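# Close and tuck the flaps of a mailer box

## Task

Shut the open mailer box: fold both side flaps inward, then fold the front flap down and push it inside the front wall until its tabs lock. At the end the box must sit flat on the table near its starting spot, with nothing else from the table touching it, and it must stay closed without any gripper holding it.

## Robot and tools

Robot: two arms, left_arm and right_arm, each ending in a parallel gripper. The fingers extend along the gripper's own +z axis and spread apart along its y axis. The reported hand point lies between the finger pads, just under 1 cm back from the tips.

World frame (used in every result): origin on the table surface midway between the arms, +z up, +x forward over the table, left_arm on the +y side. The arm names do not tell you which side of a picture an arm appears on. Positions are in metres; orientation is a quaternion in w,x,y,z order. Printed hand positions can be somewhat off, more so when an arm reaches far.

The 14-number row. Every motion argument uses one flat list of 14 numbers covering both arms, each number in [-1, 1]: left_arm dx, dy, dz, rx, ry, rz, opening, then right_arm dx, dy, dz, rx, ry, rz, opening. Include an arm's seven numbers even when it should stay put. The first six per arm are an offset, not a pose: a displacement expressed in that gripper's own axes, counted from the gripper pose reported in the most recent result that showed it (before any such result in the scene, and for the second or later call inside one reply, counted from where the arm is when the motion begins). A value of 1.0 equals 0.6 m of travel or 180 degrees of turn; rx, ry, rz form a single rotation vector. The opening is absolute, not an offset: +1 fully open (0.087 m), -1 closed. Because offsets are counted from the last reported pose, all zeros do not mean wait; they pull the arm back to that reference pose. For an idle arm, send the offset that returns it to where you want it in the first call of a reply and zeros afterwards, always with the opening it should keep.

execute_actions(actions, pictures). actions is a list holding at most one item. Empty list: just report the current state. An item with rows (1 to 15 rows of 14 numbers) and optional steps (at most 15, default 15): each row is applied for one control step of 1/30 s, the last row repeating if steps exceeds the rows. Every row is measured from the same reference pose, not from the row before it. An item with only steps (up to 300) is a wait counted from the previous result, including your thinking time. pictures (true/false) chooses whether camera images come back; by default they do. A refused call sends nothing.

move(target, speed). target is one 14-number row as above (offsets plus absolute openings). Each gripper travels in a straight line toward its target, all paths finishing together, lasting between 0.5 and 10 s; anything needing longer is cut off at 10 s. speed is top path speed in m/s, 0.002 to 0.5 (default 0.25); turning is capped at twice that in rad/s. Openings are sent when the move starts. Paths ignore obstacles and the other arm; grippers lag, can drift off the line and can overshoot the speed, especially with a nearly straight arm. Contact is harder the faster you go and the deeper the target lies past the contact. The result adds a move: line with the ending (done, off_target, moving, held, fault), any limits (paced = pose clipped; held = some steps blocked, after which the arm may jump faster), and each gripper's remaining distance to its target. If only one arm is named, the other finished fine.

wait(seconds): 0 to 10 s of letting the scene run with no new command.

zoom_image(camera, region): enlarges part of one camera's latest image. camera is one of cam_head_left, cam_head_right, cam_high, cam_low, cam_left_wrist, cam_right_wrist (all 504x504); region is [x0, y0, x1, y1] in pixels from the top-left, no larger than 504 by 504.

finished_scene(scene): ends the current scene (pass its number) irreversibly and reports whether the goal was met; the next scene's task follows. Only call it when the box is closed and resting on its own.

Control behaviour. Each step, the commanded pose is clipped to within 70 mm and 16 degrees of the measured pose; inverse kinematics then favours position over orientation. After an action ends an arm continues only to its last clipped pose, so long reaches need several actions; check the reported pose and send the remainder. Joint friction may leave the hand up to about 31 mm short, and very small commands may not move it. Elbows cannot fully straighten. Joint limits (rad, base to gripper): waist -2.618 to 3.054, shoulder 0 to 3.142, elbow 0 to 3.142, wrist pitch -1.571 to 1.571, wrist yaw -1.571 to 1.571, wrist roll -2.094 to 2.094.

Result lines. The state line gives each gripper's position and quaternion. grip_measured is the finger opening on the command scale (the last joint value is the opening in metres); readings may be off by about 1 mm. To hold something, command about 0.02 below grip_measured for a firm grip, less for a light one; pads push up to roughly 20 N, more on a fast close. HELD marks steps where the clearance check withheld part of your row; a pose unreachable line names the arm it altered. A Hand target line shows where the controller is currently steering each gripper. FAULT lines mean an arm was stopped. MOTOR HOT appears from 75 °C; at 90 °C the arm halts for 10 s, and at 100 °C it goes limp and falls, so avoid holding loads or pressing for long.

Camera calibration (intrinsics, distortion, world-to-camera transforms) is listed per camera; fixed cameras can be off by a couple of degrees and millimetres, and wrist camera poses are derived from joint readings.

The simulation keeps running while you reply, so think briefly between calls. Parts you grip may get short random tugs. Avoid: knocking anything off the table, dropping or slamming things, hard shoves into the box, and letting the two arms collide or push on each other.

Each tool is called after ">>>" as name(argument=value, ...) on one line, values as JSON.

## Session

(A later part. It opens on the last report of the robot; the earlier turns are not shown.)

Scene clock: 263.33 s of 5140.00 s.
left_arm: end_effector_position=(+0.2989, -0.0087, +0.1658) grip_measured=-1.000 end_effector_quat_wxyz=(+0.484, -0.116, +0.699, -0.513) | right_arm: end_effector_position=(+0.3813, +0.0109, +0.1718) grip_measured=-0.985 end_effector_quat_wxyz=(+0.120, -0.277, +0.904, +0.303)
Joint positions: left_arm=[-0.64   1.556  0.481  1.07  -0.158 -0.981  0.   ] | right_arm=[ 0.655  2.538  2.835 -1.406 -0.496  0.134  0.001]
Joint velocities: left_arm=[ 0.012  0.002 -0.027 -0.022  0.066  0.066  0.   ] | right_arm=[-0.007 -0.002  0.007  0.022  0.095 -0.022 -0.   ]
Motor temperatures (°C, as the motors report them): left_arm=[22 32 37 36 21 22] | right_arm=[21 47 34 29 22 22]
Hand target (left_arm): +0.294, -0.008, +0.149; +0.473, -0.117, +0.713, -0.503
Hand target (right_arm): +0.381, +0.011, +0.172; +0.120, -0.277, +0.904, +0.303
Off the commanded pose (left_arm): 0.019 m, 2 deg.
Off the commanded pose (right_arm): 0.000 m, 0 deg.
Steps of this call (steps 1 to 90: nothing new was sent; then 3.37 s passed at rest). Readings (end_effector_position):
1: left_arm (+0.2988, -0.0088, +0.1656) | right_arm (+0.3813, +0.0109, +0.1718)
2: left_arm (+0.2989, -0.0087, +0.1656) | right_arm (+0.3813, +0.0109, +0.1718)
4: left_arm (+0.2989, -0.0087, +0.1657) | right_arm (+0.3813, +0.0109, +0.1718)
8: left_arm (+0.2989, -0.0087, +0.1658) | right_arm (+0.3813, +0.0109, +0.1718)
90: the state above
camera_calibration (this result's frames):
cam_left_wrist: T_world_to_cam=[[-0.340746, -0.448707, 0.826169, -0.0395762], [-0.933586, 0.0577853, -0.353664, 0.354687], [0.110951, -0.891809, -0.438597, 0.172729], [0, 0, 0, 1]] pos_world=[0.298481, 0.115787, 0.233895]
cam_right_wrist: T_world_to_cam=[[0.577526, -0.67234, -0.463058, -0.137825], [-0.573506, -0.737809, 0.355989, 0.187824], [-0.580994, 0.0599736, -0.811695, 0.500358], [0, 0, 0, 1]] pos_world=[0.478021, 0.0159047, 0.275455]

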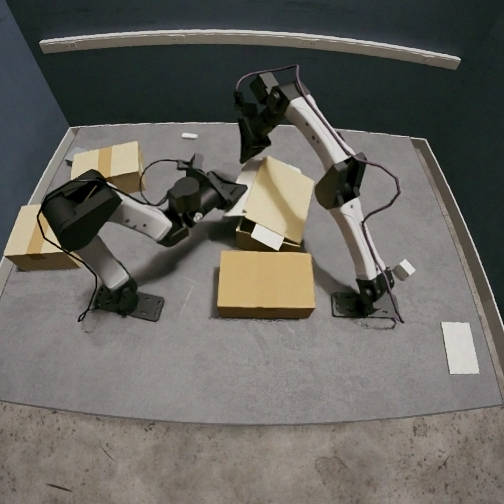

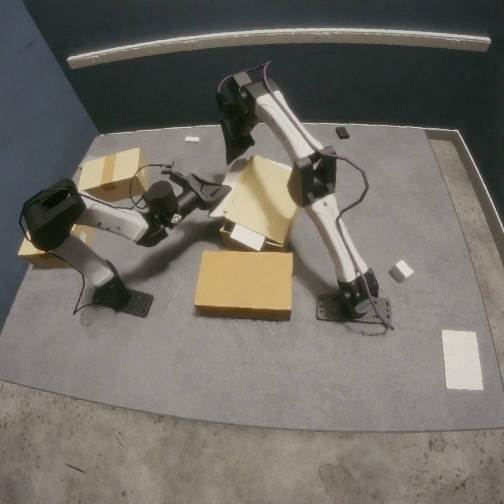

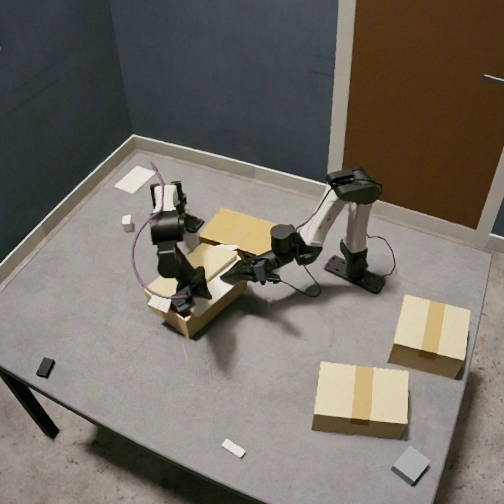

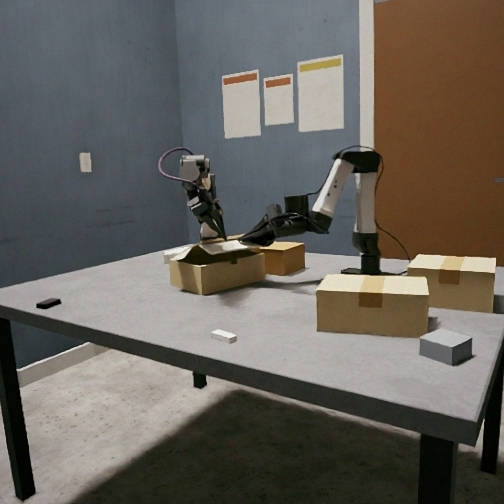

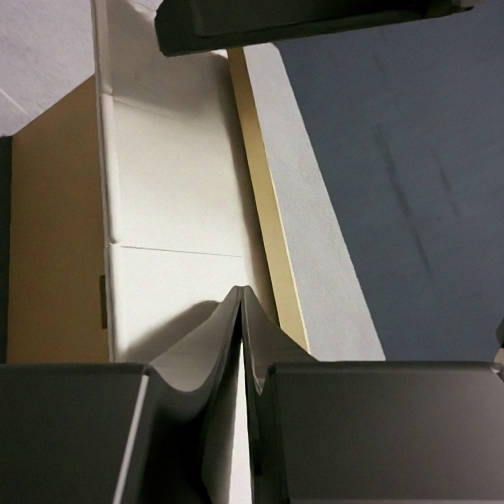

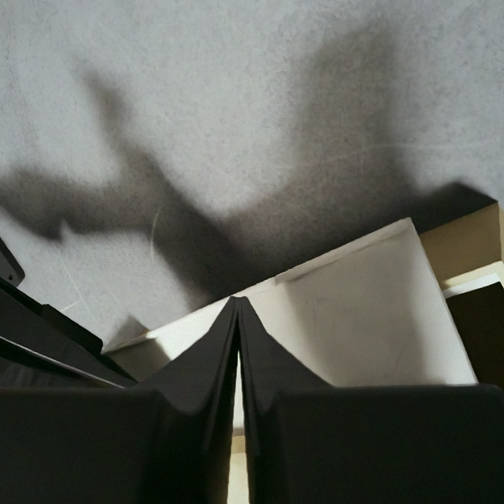

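>>> move(target=[0,0,-0.2,0,0,0,-1, 0,0,-0.2,0,0,0,-1])

Scene clock: 266.20 s of 5140.00 s.
left_arm: end_effector_position=(+0.2043, +0.0636, +0.1764) grip_measured=-1.000 end_effector_quat_wxyz=(+0.489, -0.118, +0.690, -0.521) | right_arm: end_effector_position=(+0.3769, -0.0627, +0.2619) grip_measured=-0.985 end_effector_quat_wxyz=(+0.169, -0.254, +0.897, +0.321)
Joint positions: left_arm=[-0.774  0.846  0.124  0.744 -0.295 -0.981  0.   ] | right_arm=[ 0.518  2.334  2.835 -1.548 -0.554  0.074  0.001]
Joint velocities: left_arm=[-0.012  0.002 -0.007 -0.007 -0.022 -0.022  0.   ] | right_arm=[ 0.002 -0.022 -0.002  0.007 -0.007  0.037  0.   ]
Motor temperatures (°C, as the motors report them): left_arm=[22 32 37 36 21 22] | right_arm=[21 48 34 29 22 22]
Hand target (left_arm): +0.202, +0.064, +0.169; +0.483, -0.118, +0.699, -0.514
Hand target (right_arm): +0.373, -0.063, +0.266; +0.169, -0.259, +0.894, +0.324
Off the commanded pose (left_arm): 0.010 m, 2 deg.
Off the commanded pose (right_arm): 0.005 m, 7 deg.
elbow stopped short (right arm): the move would have taken joint 3 (elbow) straighter than the controller allows; a more bent joint 3 avoids this.
move: off_target (right_arm)
camera_calibration (this result's frames):
cam_left_wrist: T_world_to_cam=[[-0.353055, -0.432022, 0.829885, -0.0472839], [-0.927777, 0.0471808, -0.37014, 0.268346], [0.120754, -0.900628, -0.417477, 0.247139], [0, 0, 0, 1]] pos_world=[0.202428, 0.189492, 0.241741]
cam_right_wrist: T_world_to_cam=[[0.565013, -0.676033, -0.473012, -0.135974], [-0.640369, -0.720807, 0.265264, 0.148936], [-0.520277, 0.153024, -0.840176, 0.56575], [0, 0, 0, 1]] pos_world=[0.466548, -0.071142, 0.371505]

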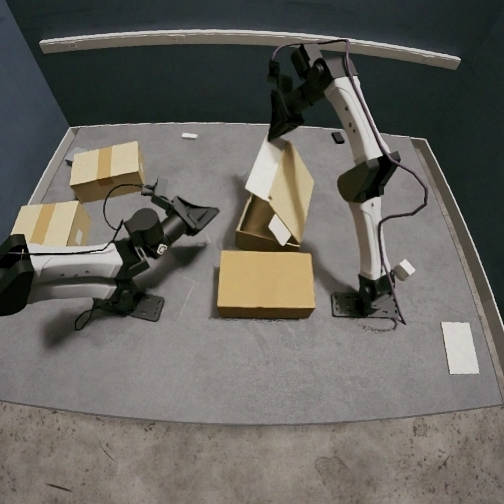

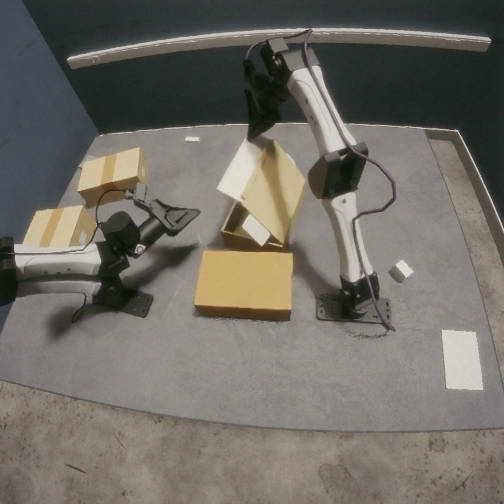

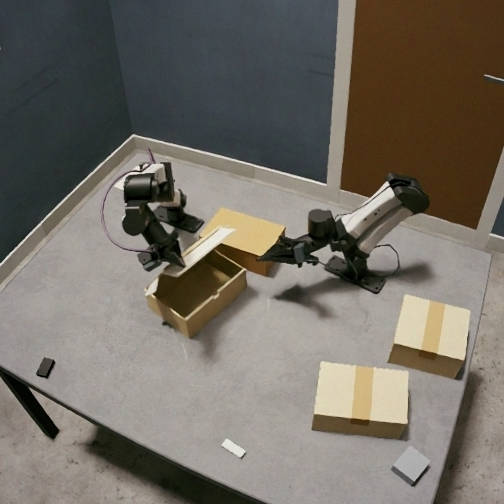

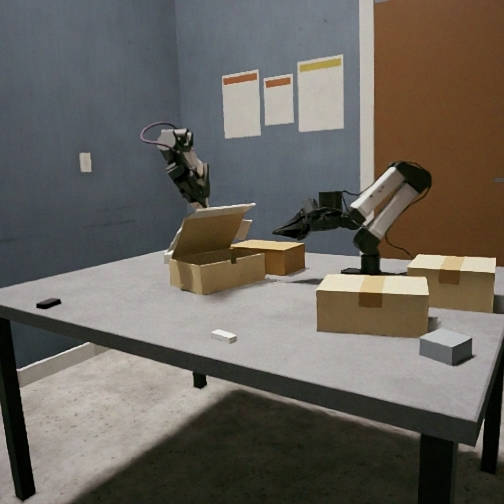

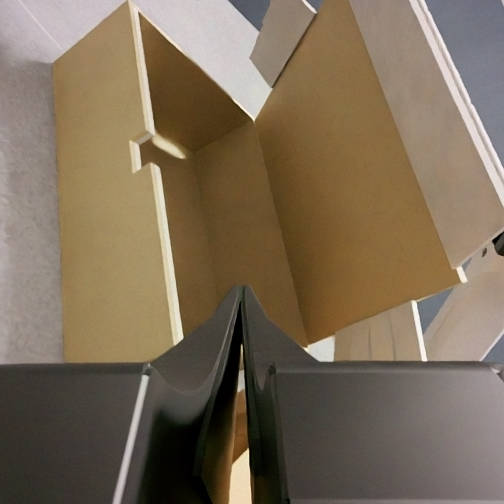

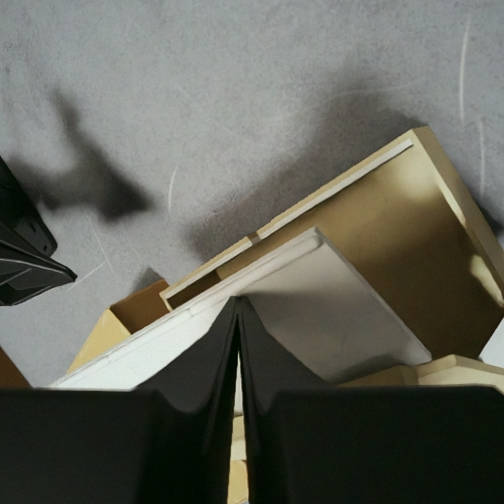

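>>> move(target=[-0.06,-0.137,0.12,0,0,-0.186,0.6, 0.18,-0.243,-0.14,0,0,0,-1])

>>> move(target=[0,0,0,0,0,0,0.6, 0.093,-0.078,0.228,0,0,0,-1], speed=0.15)

Scene clock: 285.83 s of 5140.00 s.
left_arm: end_effector_position=(+0.2480, +0.0115, +0.2716) grip_measured=+0.600 end_effector_quat_wxyz=(+0.323, -0.305, +0.617, -0.649) | right_arm: end_effector_position=(+0.3635, -0.2512, +0.1974) grip_measured=-0.985 end_effector_quat_wxyz=(+0.169, -0.248, +0.898, +0.321)
Joint positions: left_arm=[-0.717  1.097  0.493  0.657 -0.235 -1.556  0.07 ] | right_arm=[ 0.059  1.891  1.868 -1.341 -0.719 -0.446  0.001]
Joint velocities: left_arm=[-0.002 -0.012 -0.012  0.022  0.007 -0.081 -0.001] | right_arm=[ 0.007 -0.012 -0.002 -0.066 -0.007 -0.007 -0.   ]
Motor temperatures (°C, as the motors report them): left_arm=[22 30 37 35 21 22] | right_arm=[21 48 34 29 22 22]
Hand target (left_arm): +0.252, +0.010, +0.266; +0.319, -0.311, +0.626, -0.640
Hand target (right_arm): +0.356, -0.251, +0.201; +0.170, -0.252, +0.896, +0.323
Off the commanded pose (left_arm): 0.007 m, 2 deg.
Off the commanded pose (right_arm): 0.006 m, 1 deg.
After step 90, 14.87 s passed at rest.
move: done
camera_calibration (this result's frames):
cam_left_wrist: T_world_to_cam=[[-0.0509001, 0.0257488, 0.998372, -0.259371], [-0.998179, -0.0337209, -0.0500206, 0.277952], [0.032378, -0.9991, 0.0274183, 0.136968], [0, 0, 0, 1]] pos_world=[0.259809, 0.152896, 0.269097]
cam_right_wrist: T_world_to_cam=[[0.555444, -0.6825, -0.475053, -0.284145], [-0.648163, -0.713224, 0.266827, 0.0260427], [-0.520928, 0.159704, -0.838527, 0.534985], [0, 0, 0, 1]] pos_world=[0.453396, -0.260794, 0.306667]

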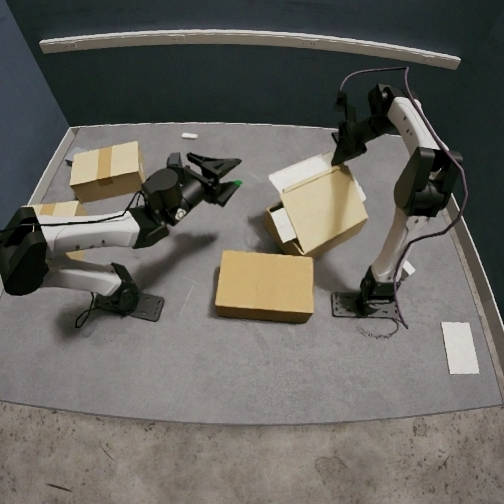

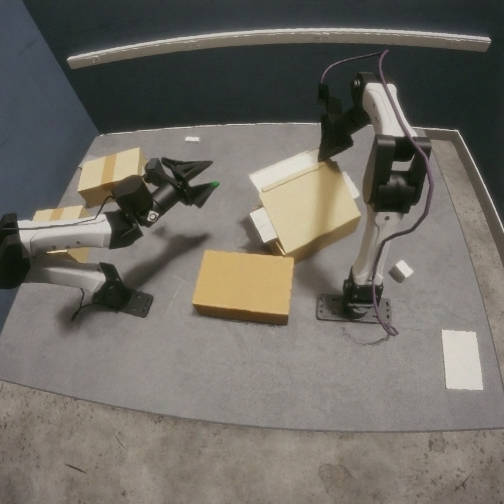

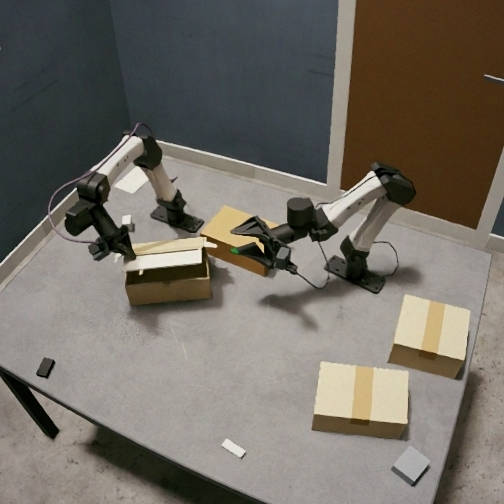

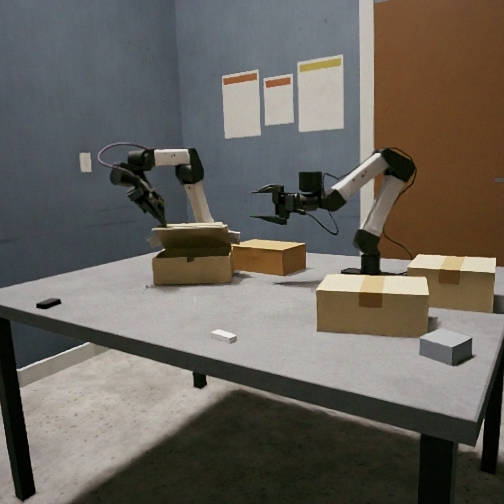

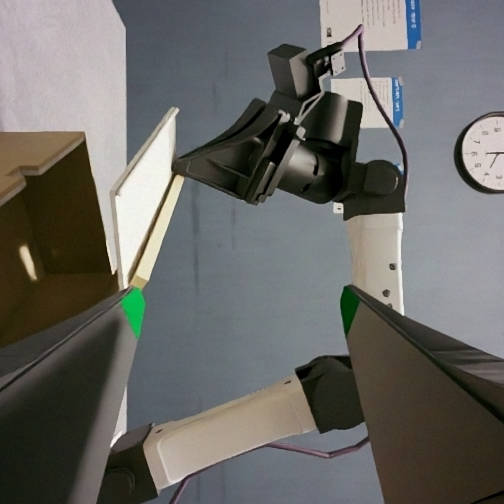

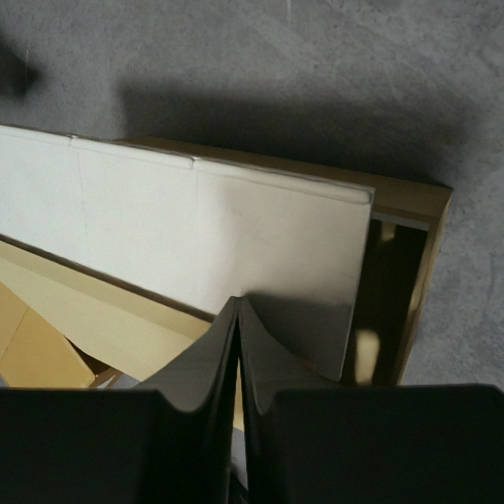

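Scene clock: 287.37 s of 5140.00 s.
left_arm: end_effector_position=(+0.2480, +0.0115, +0.2716) grip_measured=+0.600 end_effector_quat_wxyz=(+0.323, -0.305, +0.617, -0.649) | right_arm: end_effector_position=(+0.3667, -0.2122, +0.0685) grip_measured=-0.985 end_effector_quat_wxyz=(+0.184, -0.251, +0.891, +0.329)
Joint positions: left_arm=[-0.717  1.097  0.493  0.657 -0.235 -1.556  0.07 ] | right_arm=[ 0.156  1.893  1.334 -0.692 -0.717 -0.318  0.001]
Joint velocities: left_arm=[-0.007 -0.012 -0.017  0.022  0.007  0.051  0.   ] | right_arm=[ 0.017 -0.007 -0.007  0.037 -0.066  0.066  0.001]
Motor temperatures (°C, as the motors report them): left_arm=[22 30 38 35 21 22] | right_arm=[21 47 34 29 22 22]
Hand target (left_arm): +0.248, +0.012, +0.272; +0.323, -0.305, +0.617, -0.649
Hand target (right_arm): +0.362, -0.213, +0.048; +0.168, -0.248, +0.898, +0.320
Off the commanded pose (left_arm): 0.000 m, 0 deg.
Off the commanded pose (right_arm): 0.021 m, 2 deg.
move: off_target (right_arm)
camera_calibration (this result's frames):
cam_left_wrist: T_world_to_cam=[[-0.0509001, 0.0257488, 0.998372, -0.259371], [-0.998179, -0.0337209, -0.0500206, 0.277952], [0.032378, -0.9991, 0.0274183, 0.136968], [0, 0, 0, 1]] pos_world=[0.259809, 0.152896, 0.269097]
cam_right_wrist: T_world_to_cam=[[0.570437, -0.668778, -0.476799, -0.322967], [-0.652875, -0.721438, 0.230827, 0.0927949], [-0.498353, 0.179618, -0.848164, 0.419027], [0, 0, 0, 1]] pos_world=[0.453639, -0.224313, 0.179994]

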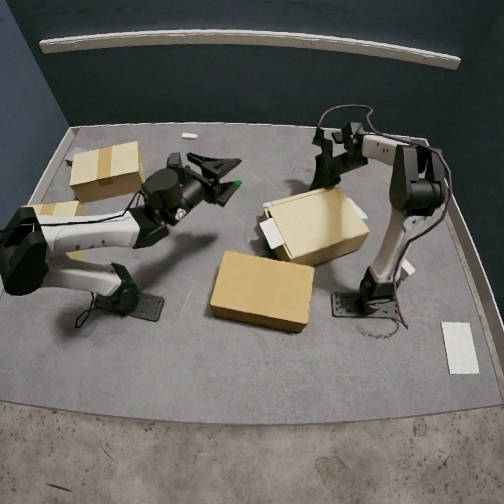

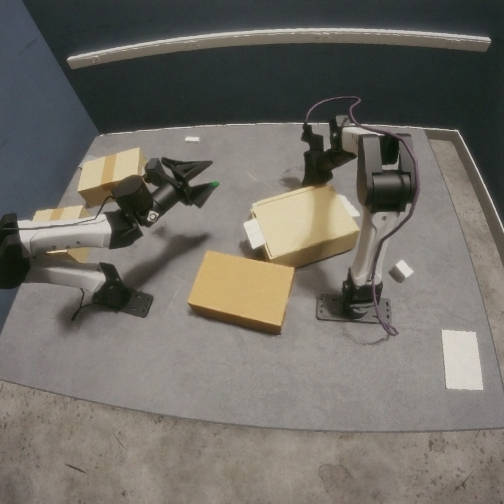

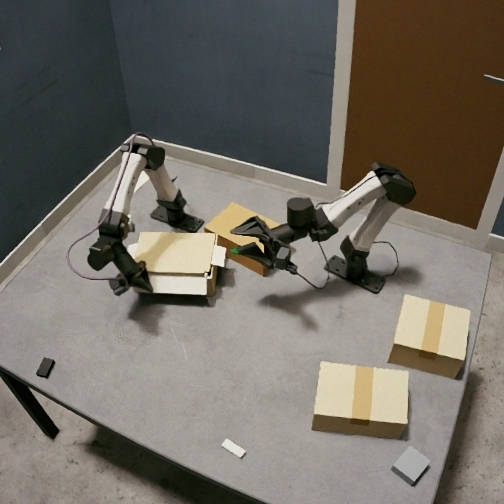

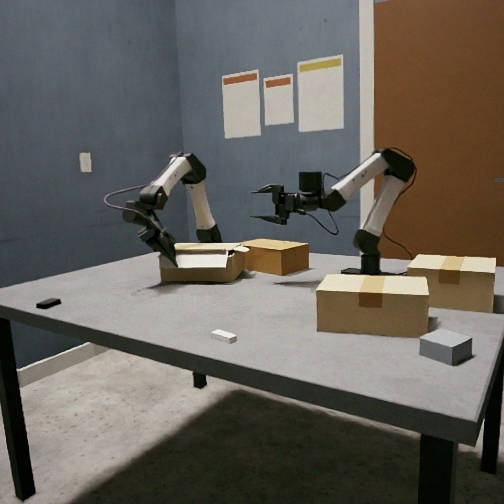

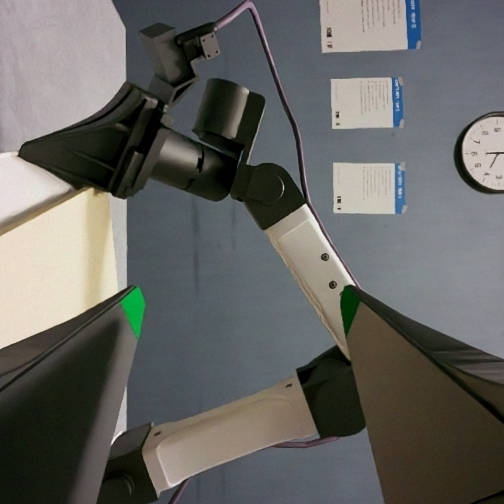

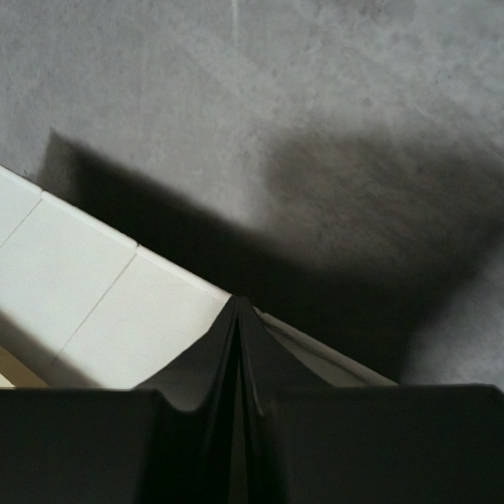

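>>> move(target=[0,0,0,0,0,0,0.6, -0.145,0.035,-0.11,0,0,0,-1], speed=0.15)

Scene clock: 291.73 s of 5140.00 s.
left_arm: end_effector_position=(+0.2480, +0.0115, +0.2716) grip_measured=+0.600 end_effector_quat_wxyz=(+0.323, -0.305, +0.617, -0.649) | right_arm: end_effector_position=(+0.4120, -0.2119, +0.1686) grip_measured=-0.985 end_effector_quat_wxyz=(+0.185, -0.251, +0.891, +0.330)
Joint positions: left_arm=[-0.717  1.097  0.493  0.657 -0.235 -1.556  0.07 ] | right_arm=[ 0.144  2.038  1.941 -1.162 -0.722 -0.332  0.001]
Joint velocities: left_arm=[-0.007 -0.027 -0.017  0.007 -0.037  0.081 -0.001] | right_arm=[ 0.007  0.002  0.007 -0.081 -0.095  0.022 -0.   ]
Motor temperatures (°C, as the motors report them): left_arm=[22 30 38 36 21 22] | right_arm=[21 46 34 29 22 22]
Hand target (left_arm): +0.248, +0.012, +0.272; +0.323, -0.305, +0.617, -0.649
Hand target (right_arm): +0.415, -0.215, +0.170; +0.185, -0.251, +0.891, +0.329
Off the commanded pose (left_arm): 0.000 m, 0 deg.
Off the commanded pose (right_arm): 0.004 m, 0 deg.
move: done
camera_calibration (this result's frames):
cam_left_wrist: T_world_to_cam=[[-0.0509001, 0.0257488, 0.998372, -0.259371], [-0.998179, -0.0337209, -0.0500206, 0.277952], [0.032378, -0.9991, 0.0274183, 0.136968], [0, 0, 0, 1]] pos_world=[0.259809, 0.152896, 0.269097]
cam_right_wrist: T_world_to_cam=[[0.570301, -0.668536, -0.477301, -0.300719], [-0.653421, -0.721334, 0.229606, 0.0999399], [-0.497793, 0.180934, -0.848213, 0.52646], [0, 0, 0, 1]] pos_world=[0.498871, -0.224206, 0.280069]

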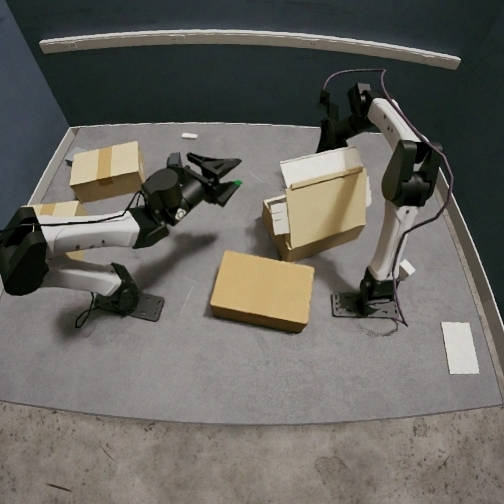

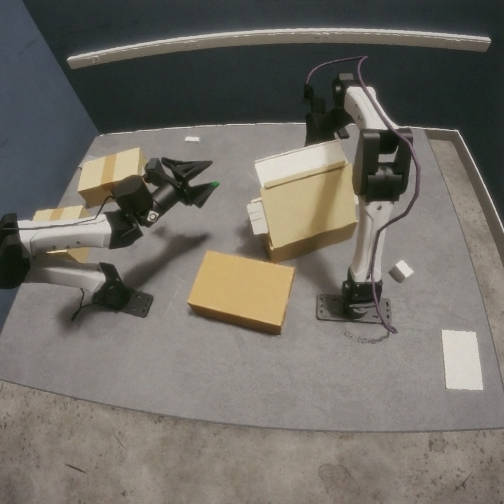

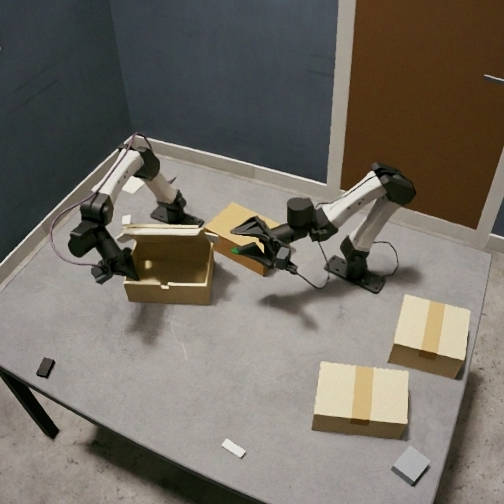

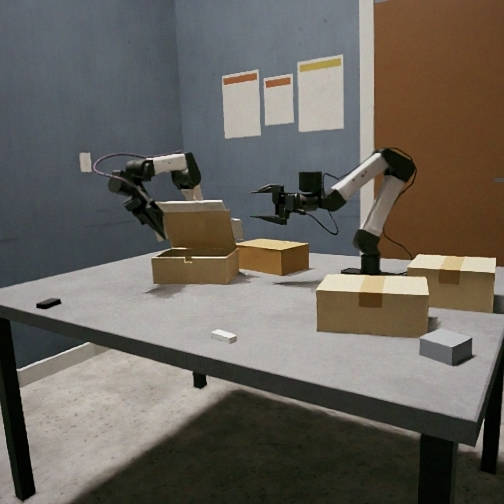

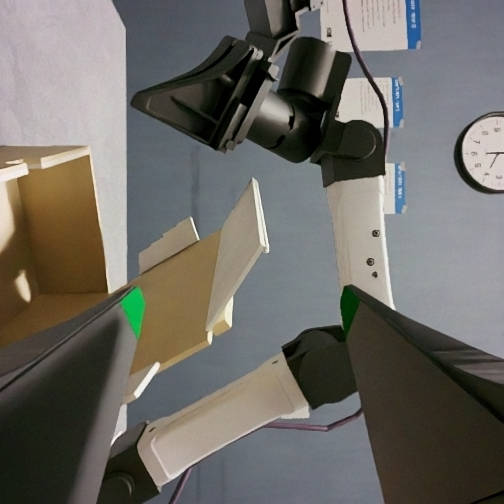

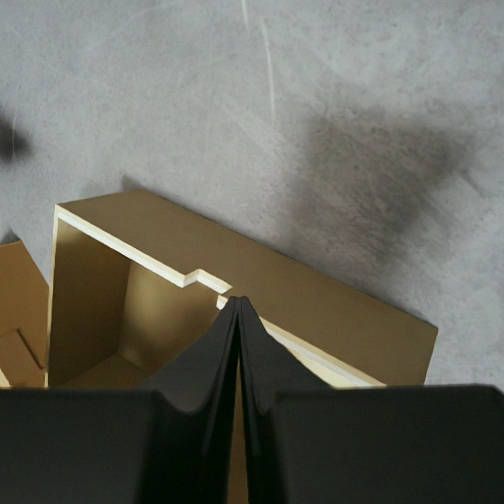

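>>> move(target=[0,0,0,0,0,0.99,0.6, 0,0,0,0,0,0,-1], speed=0.5)

>>> move(target=[0,0,0,0,-0.18,0,0.6, 0,0,0,0,0,0,-1])

>>> move(target=[-0.045,-0.008,0.23,0,0,0,0.6, 0,0,0,0,0,0,-1], speed=0.15)

Scene clock: 304.10 s of 5140.00 s.
left_arm: end_effector_position=(+0.2509, +0.0130, +0.2871) grip_measured=+0.600 end_effector_quat_wxyz=(+0.668, +0.597, +0.323, +0.306) | right_arm: end_effector_position=(+0.4117, -0.2119, +0.1685) grip_measured=-0.985 end_effector_quat_wxyz=(+0.184, -0.251, +0.891, +0.330)
Joint positions: left_arm=[-1.046  1.243  0.62   0.717 -0.566  1.555  0.07 ] | right_arm=[ 0.144  2.038  1.941 -1.163 -0.722 -0.332  0.001]
Joint velocities: left_arm=[ 0.012  0.002  0.007  0.007 -0.037  0.051  0.   ] | right_arm=[ 0.002 -0.007  0.007  0.007  0.066 -0.007  0.   ]
Motor temperatures (°C, as the motors report them): left_arm=[22 30 38 36 21 22] | right_arm=[21 46 35 29 22 22]
Hand target (left_arm): +0.249, +0.011, +0.272; +0.654, +0.612, +0.318, +0.310
Hand target (right_arm): +0.412, -0.212, +0.169; +0.185, -0.251, +0.891, +0.330
Off the commanded pose (left_arm): 0.016 m, 3 deg.
Off the commanded pose (right_arm): 0.000 m, 0 deg.
After step 90, 5.47 s passed at rest.
move: off_target (left_arm)
camera_calibration (this result's frames):
cam_left_wrist: T_world_to_cam=[[0.024419, -0.0909048, -0.99556, 0.280339], [-0.236801, 0.96699, -0.0941042, 0.0903407], [0.971251, 0.238048, 0.00208656, -0.106516], [0, 0, 0, 1]] pos_world=[0.118001, -0.0365187, 0.287818]
cam_right_wrist: T_world_to_cam=[[0.569881, -0.668482, -0.477877, -0.300308], [-0.652935, -0.721463, 0.230582, 0.0993197], [-0.49891, 0.180618, -0.847623, 0.526559], [0, 0, 0, 1]] pos_world=[0.498695, -0.224201, 0.279912]

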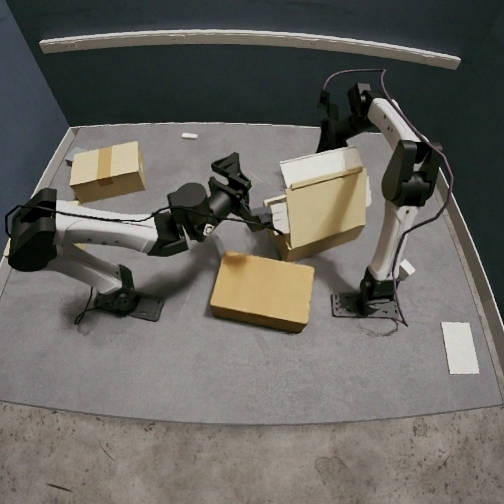

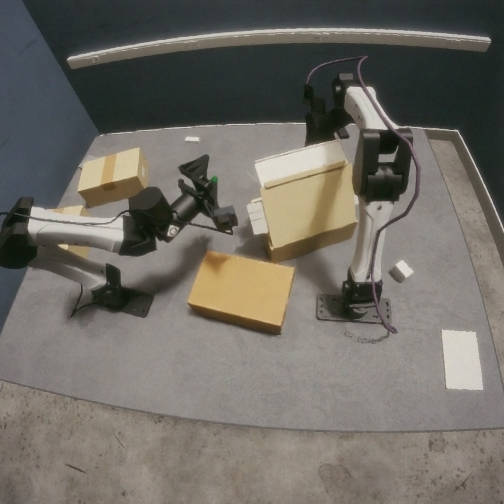

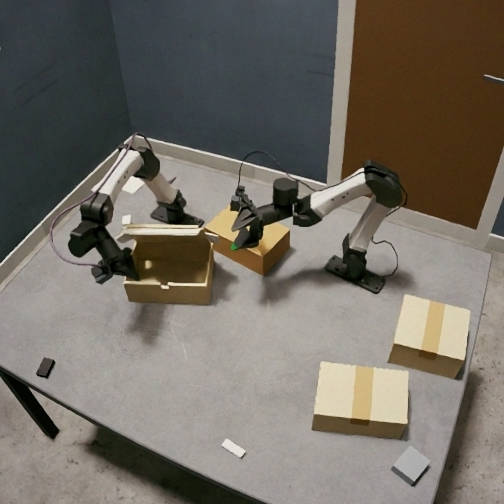

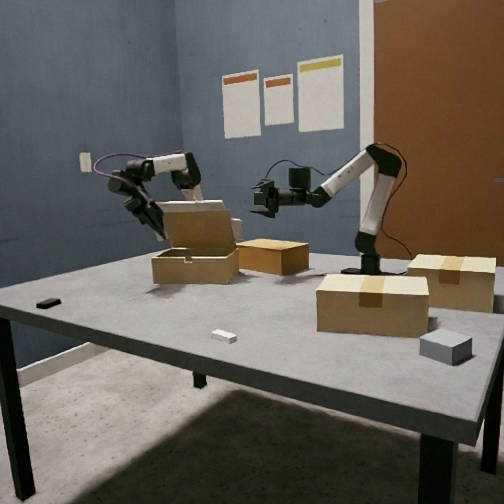

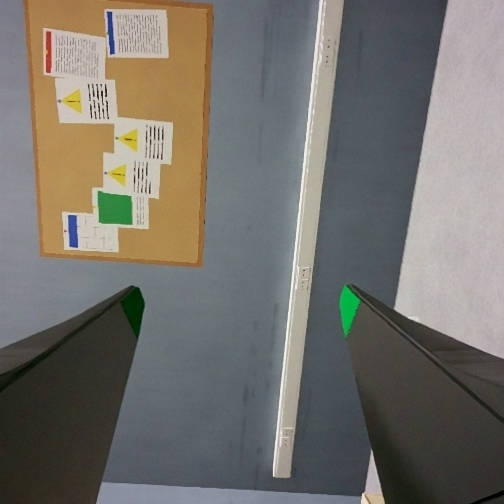

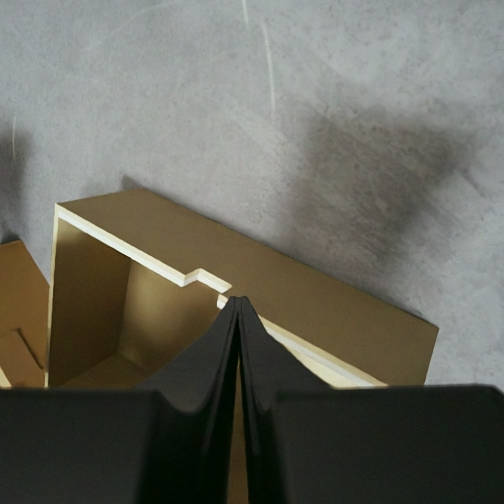

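Scene clock: 305.90 s of 5140.00 s.
left_arm: end_effector_position=(+0.2479, +0.0122, +0.3001) grip_measured=+0.600 end_effector_quat_wxyz=(+0.739, +0.650, +0.112, +0.138) | right_arm: end_effector_position=(+0.4117, -0.2119, +0.1685) grip_measured=-0.985 end_effector_quat_wxyz=(+0.184, -0.251, +0.891, +0.330)
Joint positions: left_arm=[-0.632  1.098  0.525  0.717  0.411  1.527  0.07 ] | right_arm=[ 0.144  2.038  1.941 -1.163 -0.722 -0.332  0.001]
Joint velocities: left_arm=[-0.007 -0.012  0.007  0.11  -0.007  0.037  0.   ] | right_arm=[ 0.007 -0.002 -0.017  0.037 -0.007 -0.066 -0.   ]
Motor temperatures (°C, as the motors report them): left_arm=[22 30 38 36 21 22] | right_arm=[21 46 35 28 22 22]
Hand target (left_arm): +0.250, +0.014, +0.288; +0.732, +0.658, +0.119, +0.132
Hand target (right_arm): +0.412, -0.212, +0.169; +0.184, -0.251, +0.891, +0.330
Off the commanded pose (left_arm): 0.013 m, 2 deg.
Off the commanded pose (right_arm): 0.000 m, 0 deg.
move: off_target (left_arm)
camera_calibration (this result's frames):
cam_left_wrist: T_world_to_cam=[[0.0640836, -0.111202, -0.991729, 0.282592], [0.322836, 0.942645, -0.0848373, -0.0496565], [0.944283, -0.314729, 0.0963081, -0.118273], [0, 0, 0, 1]] pos_world=[0.109605, 0.0410093, 0.287432]
cam_right_wrist: T_world_to_cam=[[0.569881, -0.668482, -0.477877, -0.300308], [-0.652935, -0.721463, 0.230582, 0.0993197], [-0.49891, 0.180618, -0.847623, 0.526559], [0, 0, 0, 1]] pos_world=[0.498695, -0.224201, 0.279912]

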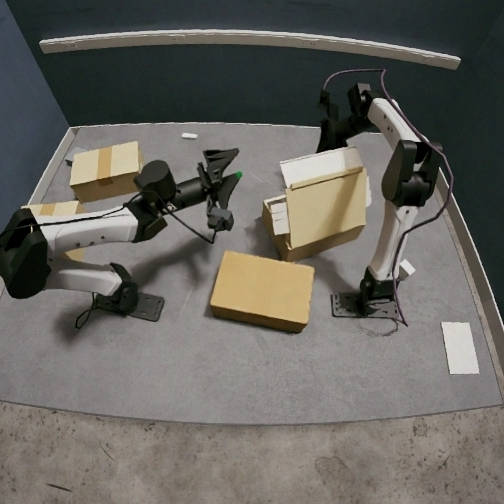

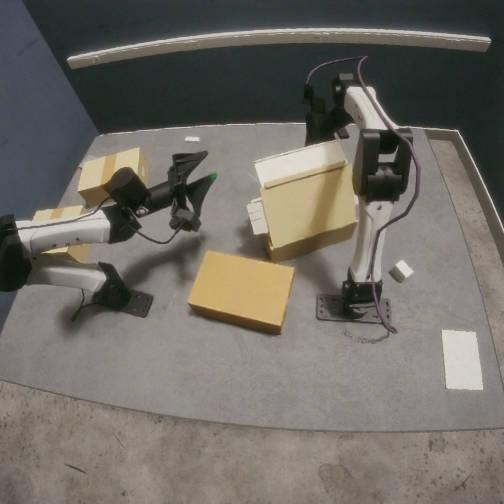

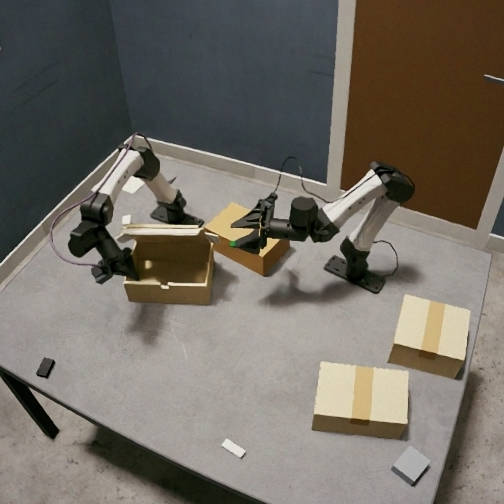

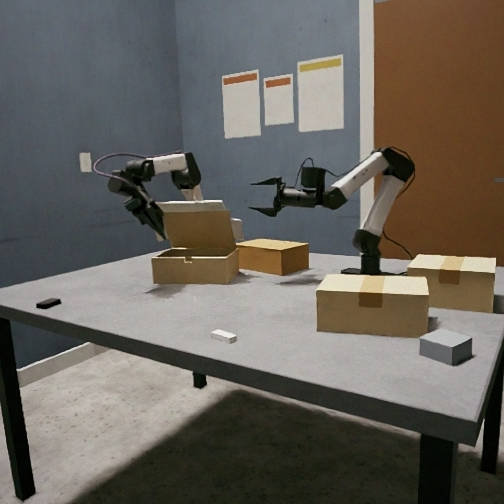

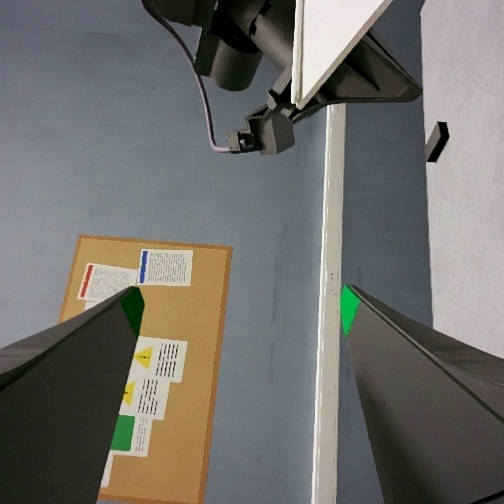

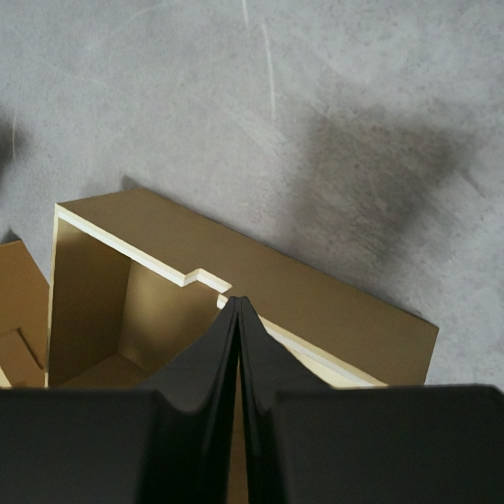

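Scene clock: 307.27 s of 5140.00 s.
left_arm: end_effector_position=(+0.2722, -0.1208, +0.3142) grip_measured=+0.600 end_effector_quat_wxyz=(+0.743, +0.646, +0.115, +0.134) | right_arm: end_effector_position=(+0.4117, -0.2119, +0.1685) grip_measured=-0.985 end_effector_quat_wxyz=(+0.184, -0.251, +0.891, +0.330)
Joint positions: left_arm=[-0.861  1.598  0.957  0.783  0.184  1.547  0.07 ] | right_arm=[ 0.144  2.038  1.941 -1.163 -0.722 -0.332  0.001]
Joint velocities: left_arm=[ 0.002 -0.002  0.017  0.022 -0.066 -0.051 -0.001] | right_arm=[-0.007  0.002  0.007  0.022 -0.037  0.022  0.002]
Motor temperatures (°C, as the motors report them): left_arm=[22 30 38 36 21 22] | right_arm=[21 46 35 28 22 22]
Hand target (left_arm): +0.272, -0.126, +0.312; +0.740, +0.648, +0.114, +0.136
Hand target (right_arm): +0.412, -0.212, +0.169; +0.184, -0.251, +0.891, +0.330
Off the commanded pose (left_arm): 0.006 m, 1 deg.
Off the commanded pose (right_arm): 0.000 m, 0 deg.
move: done
camera_calibration (this result's frames):
cam_left_wrist: T_world_to_cam=[[0.0568124, -0.123244, -0.990749, 0.280379], [0.323195, 0.941187, -0.0985458, 0.0731391], [0.944626, -0.314606, 0.0933029, -0.18358], [0, 0, 0, 1]] pos_world=[0.133847, -0.0920379, 0.302121]
cam_right_wrist: T_world_to_cam=[[0.569881, -0.668482, -0.477877, -0.300308], [-0.652935, -0.721463, 0.230582, 0.0993197], [-0.49891, 0.180618, -0.847623, 0.526559], [0, 0, 0, 1]] pos_world=[0.498695, -0.224201, 0.279912]

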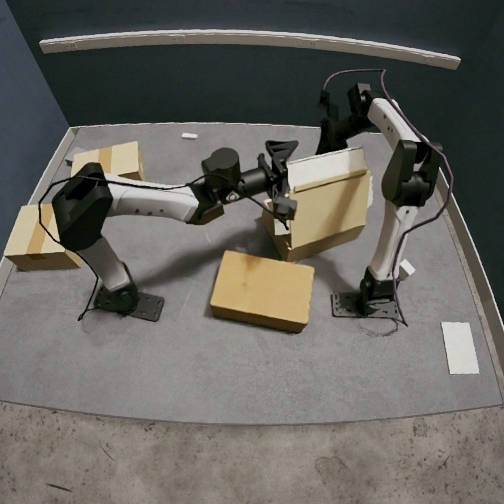

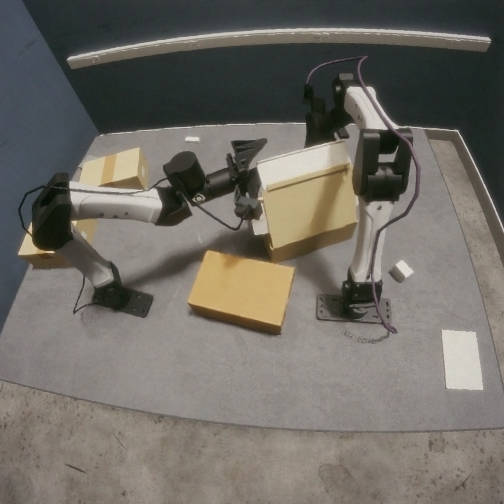

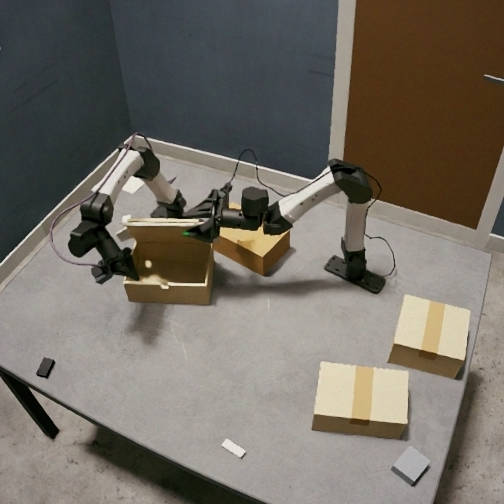

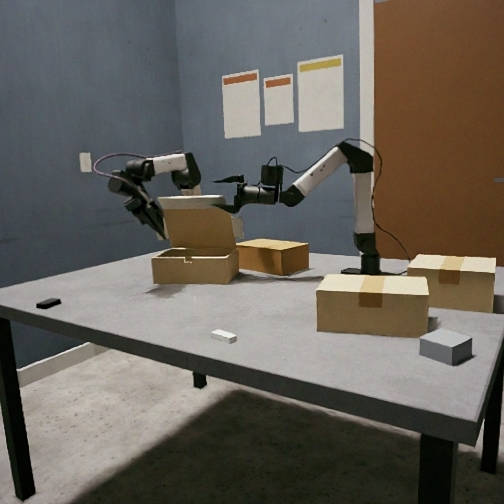

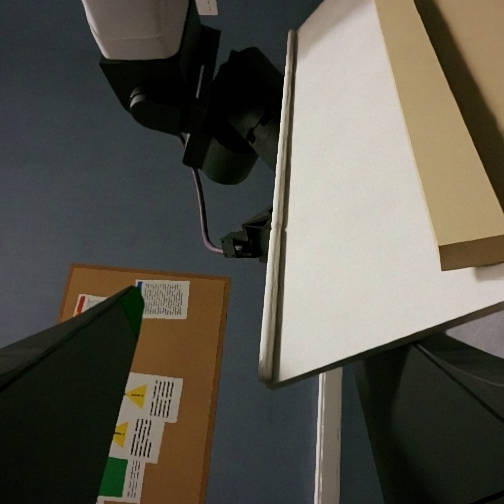

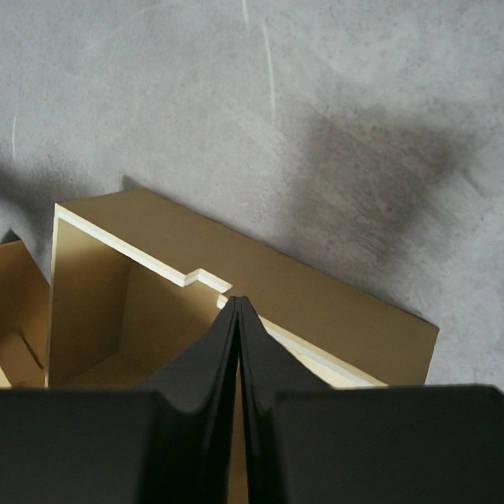

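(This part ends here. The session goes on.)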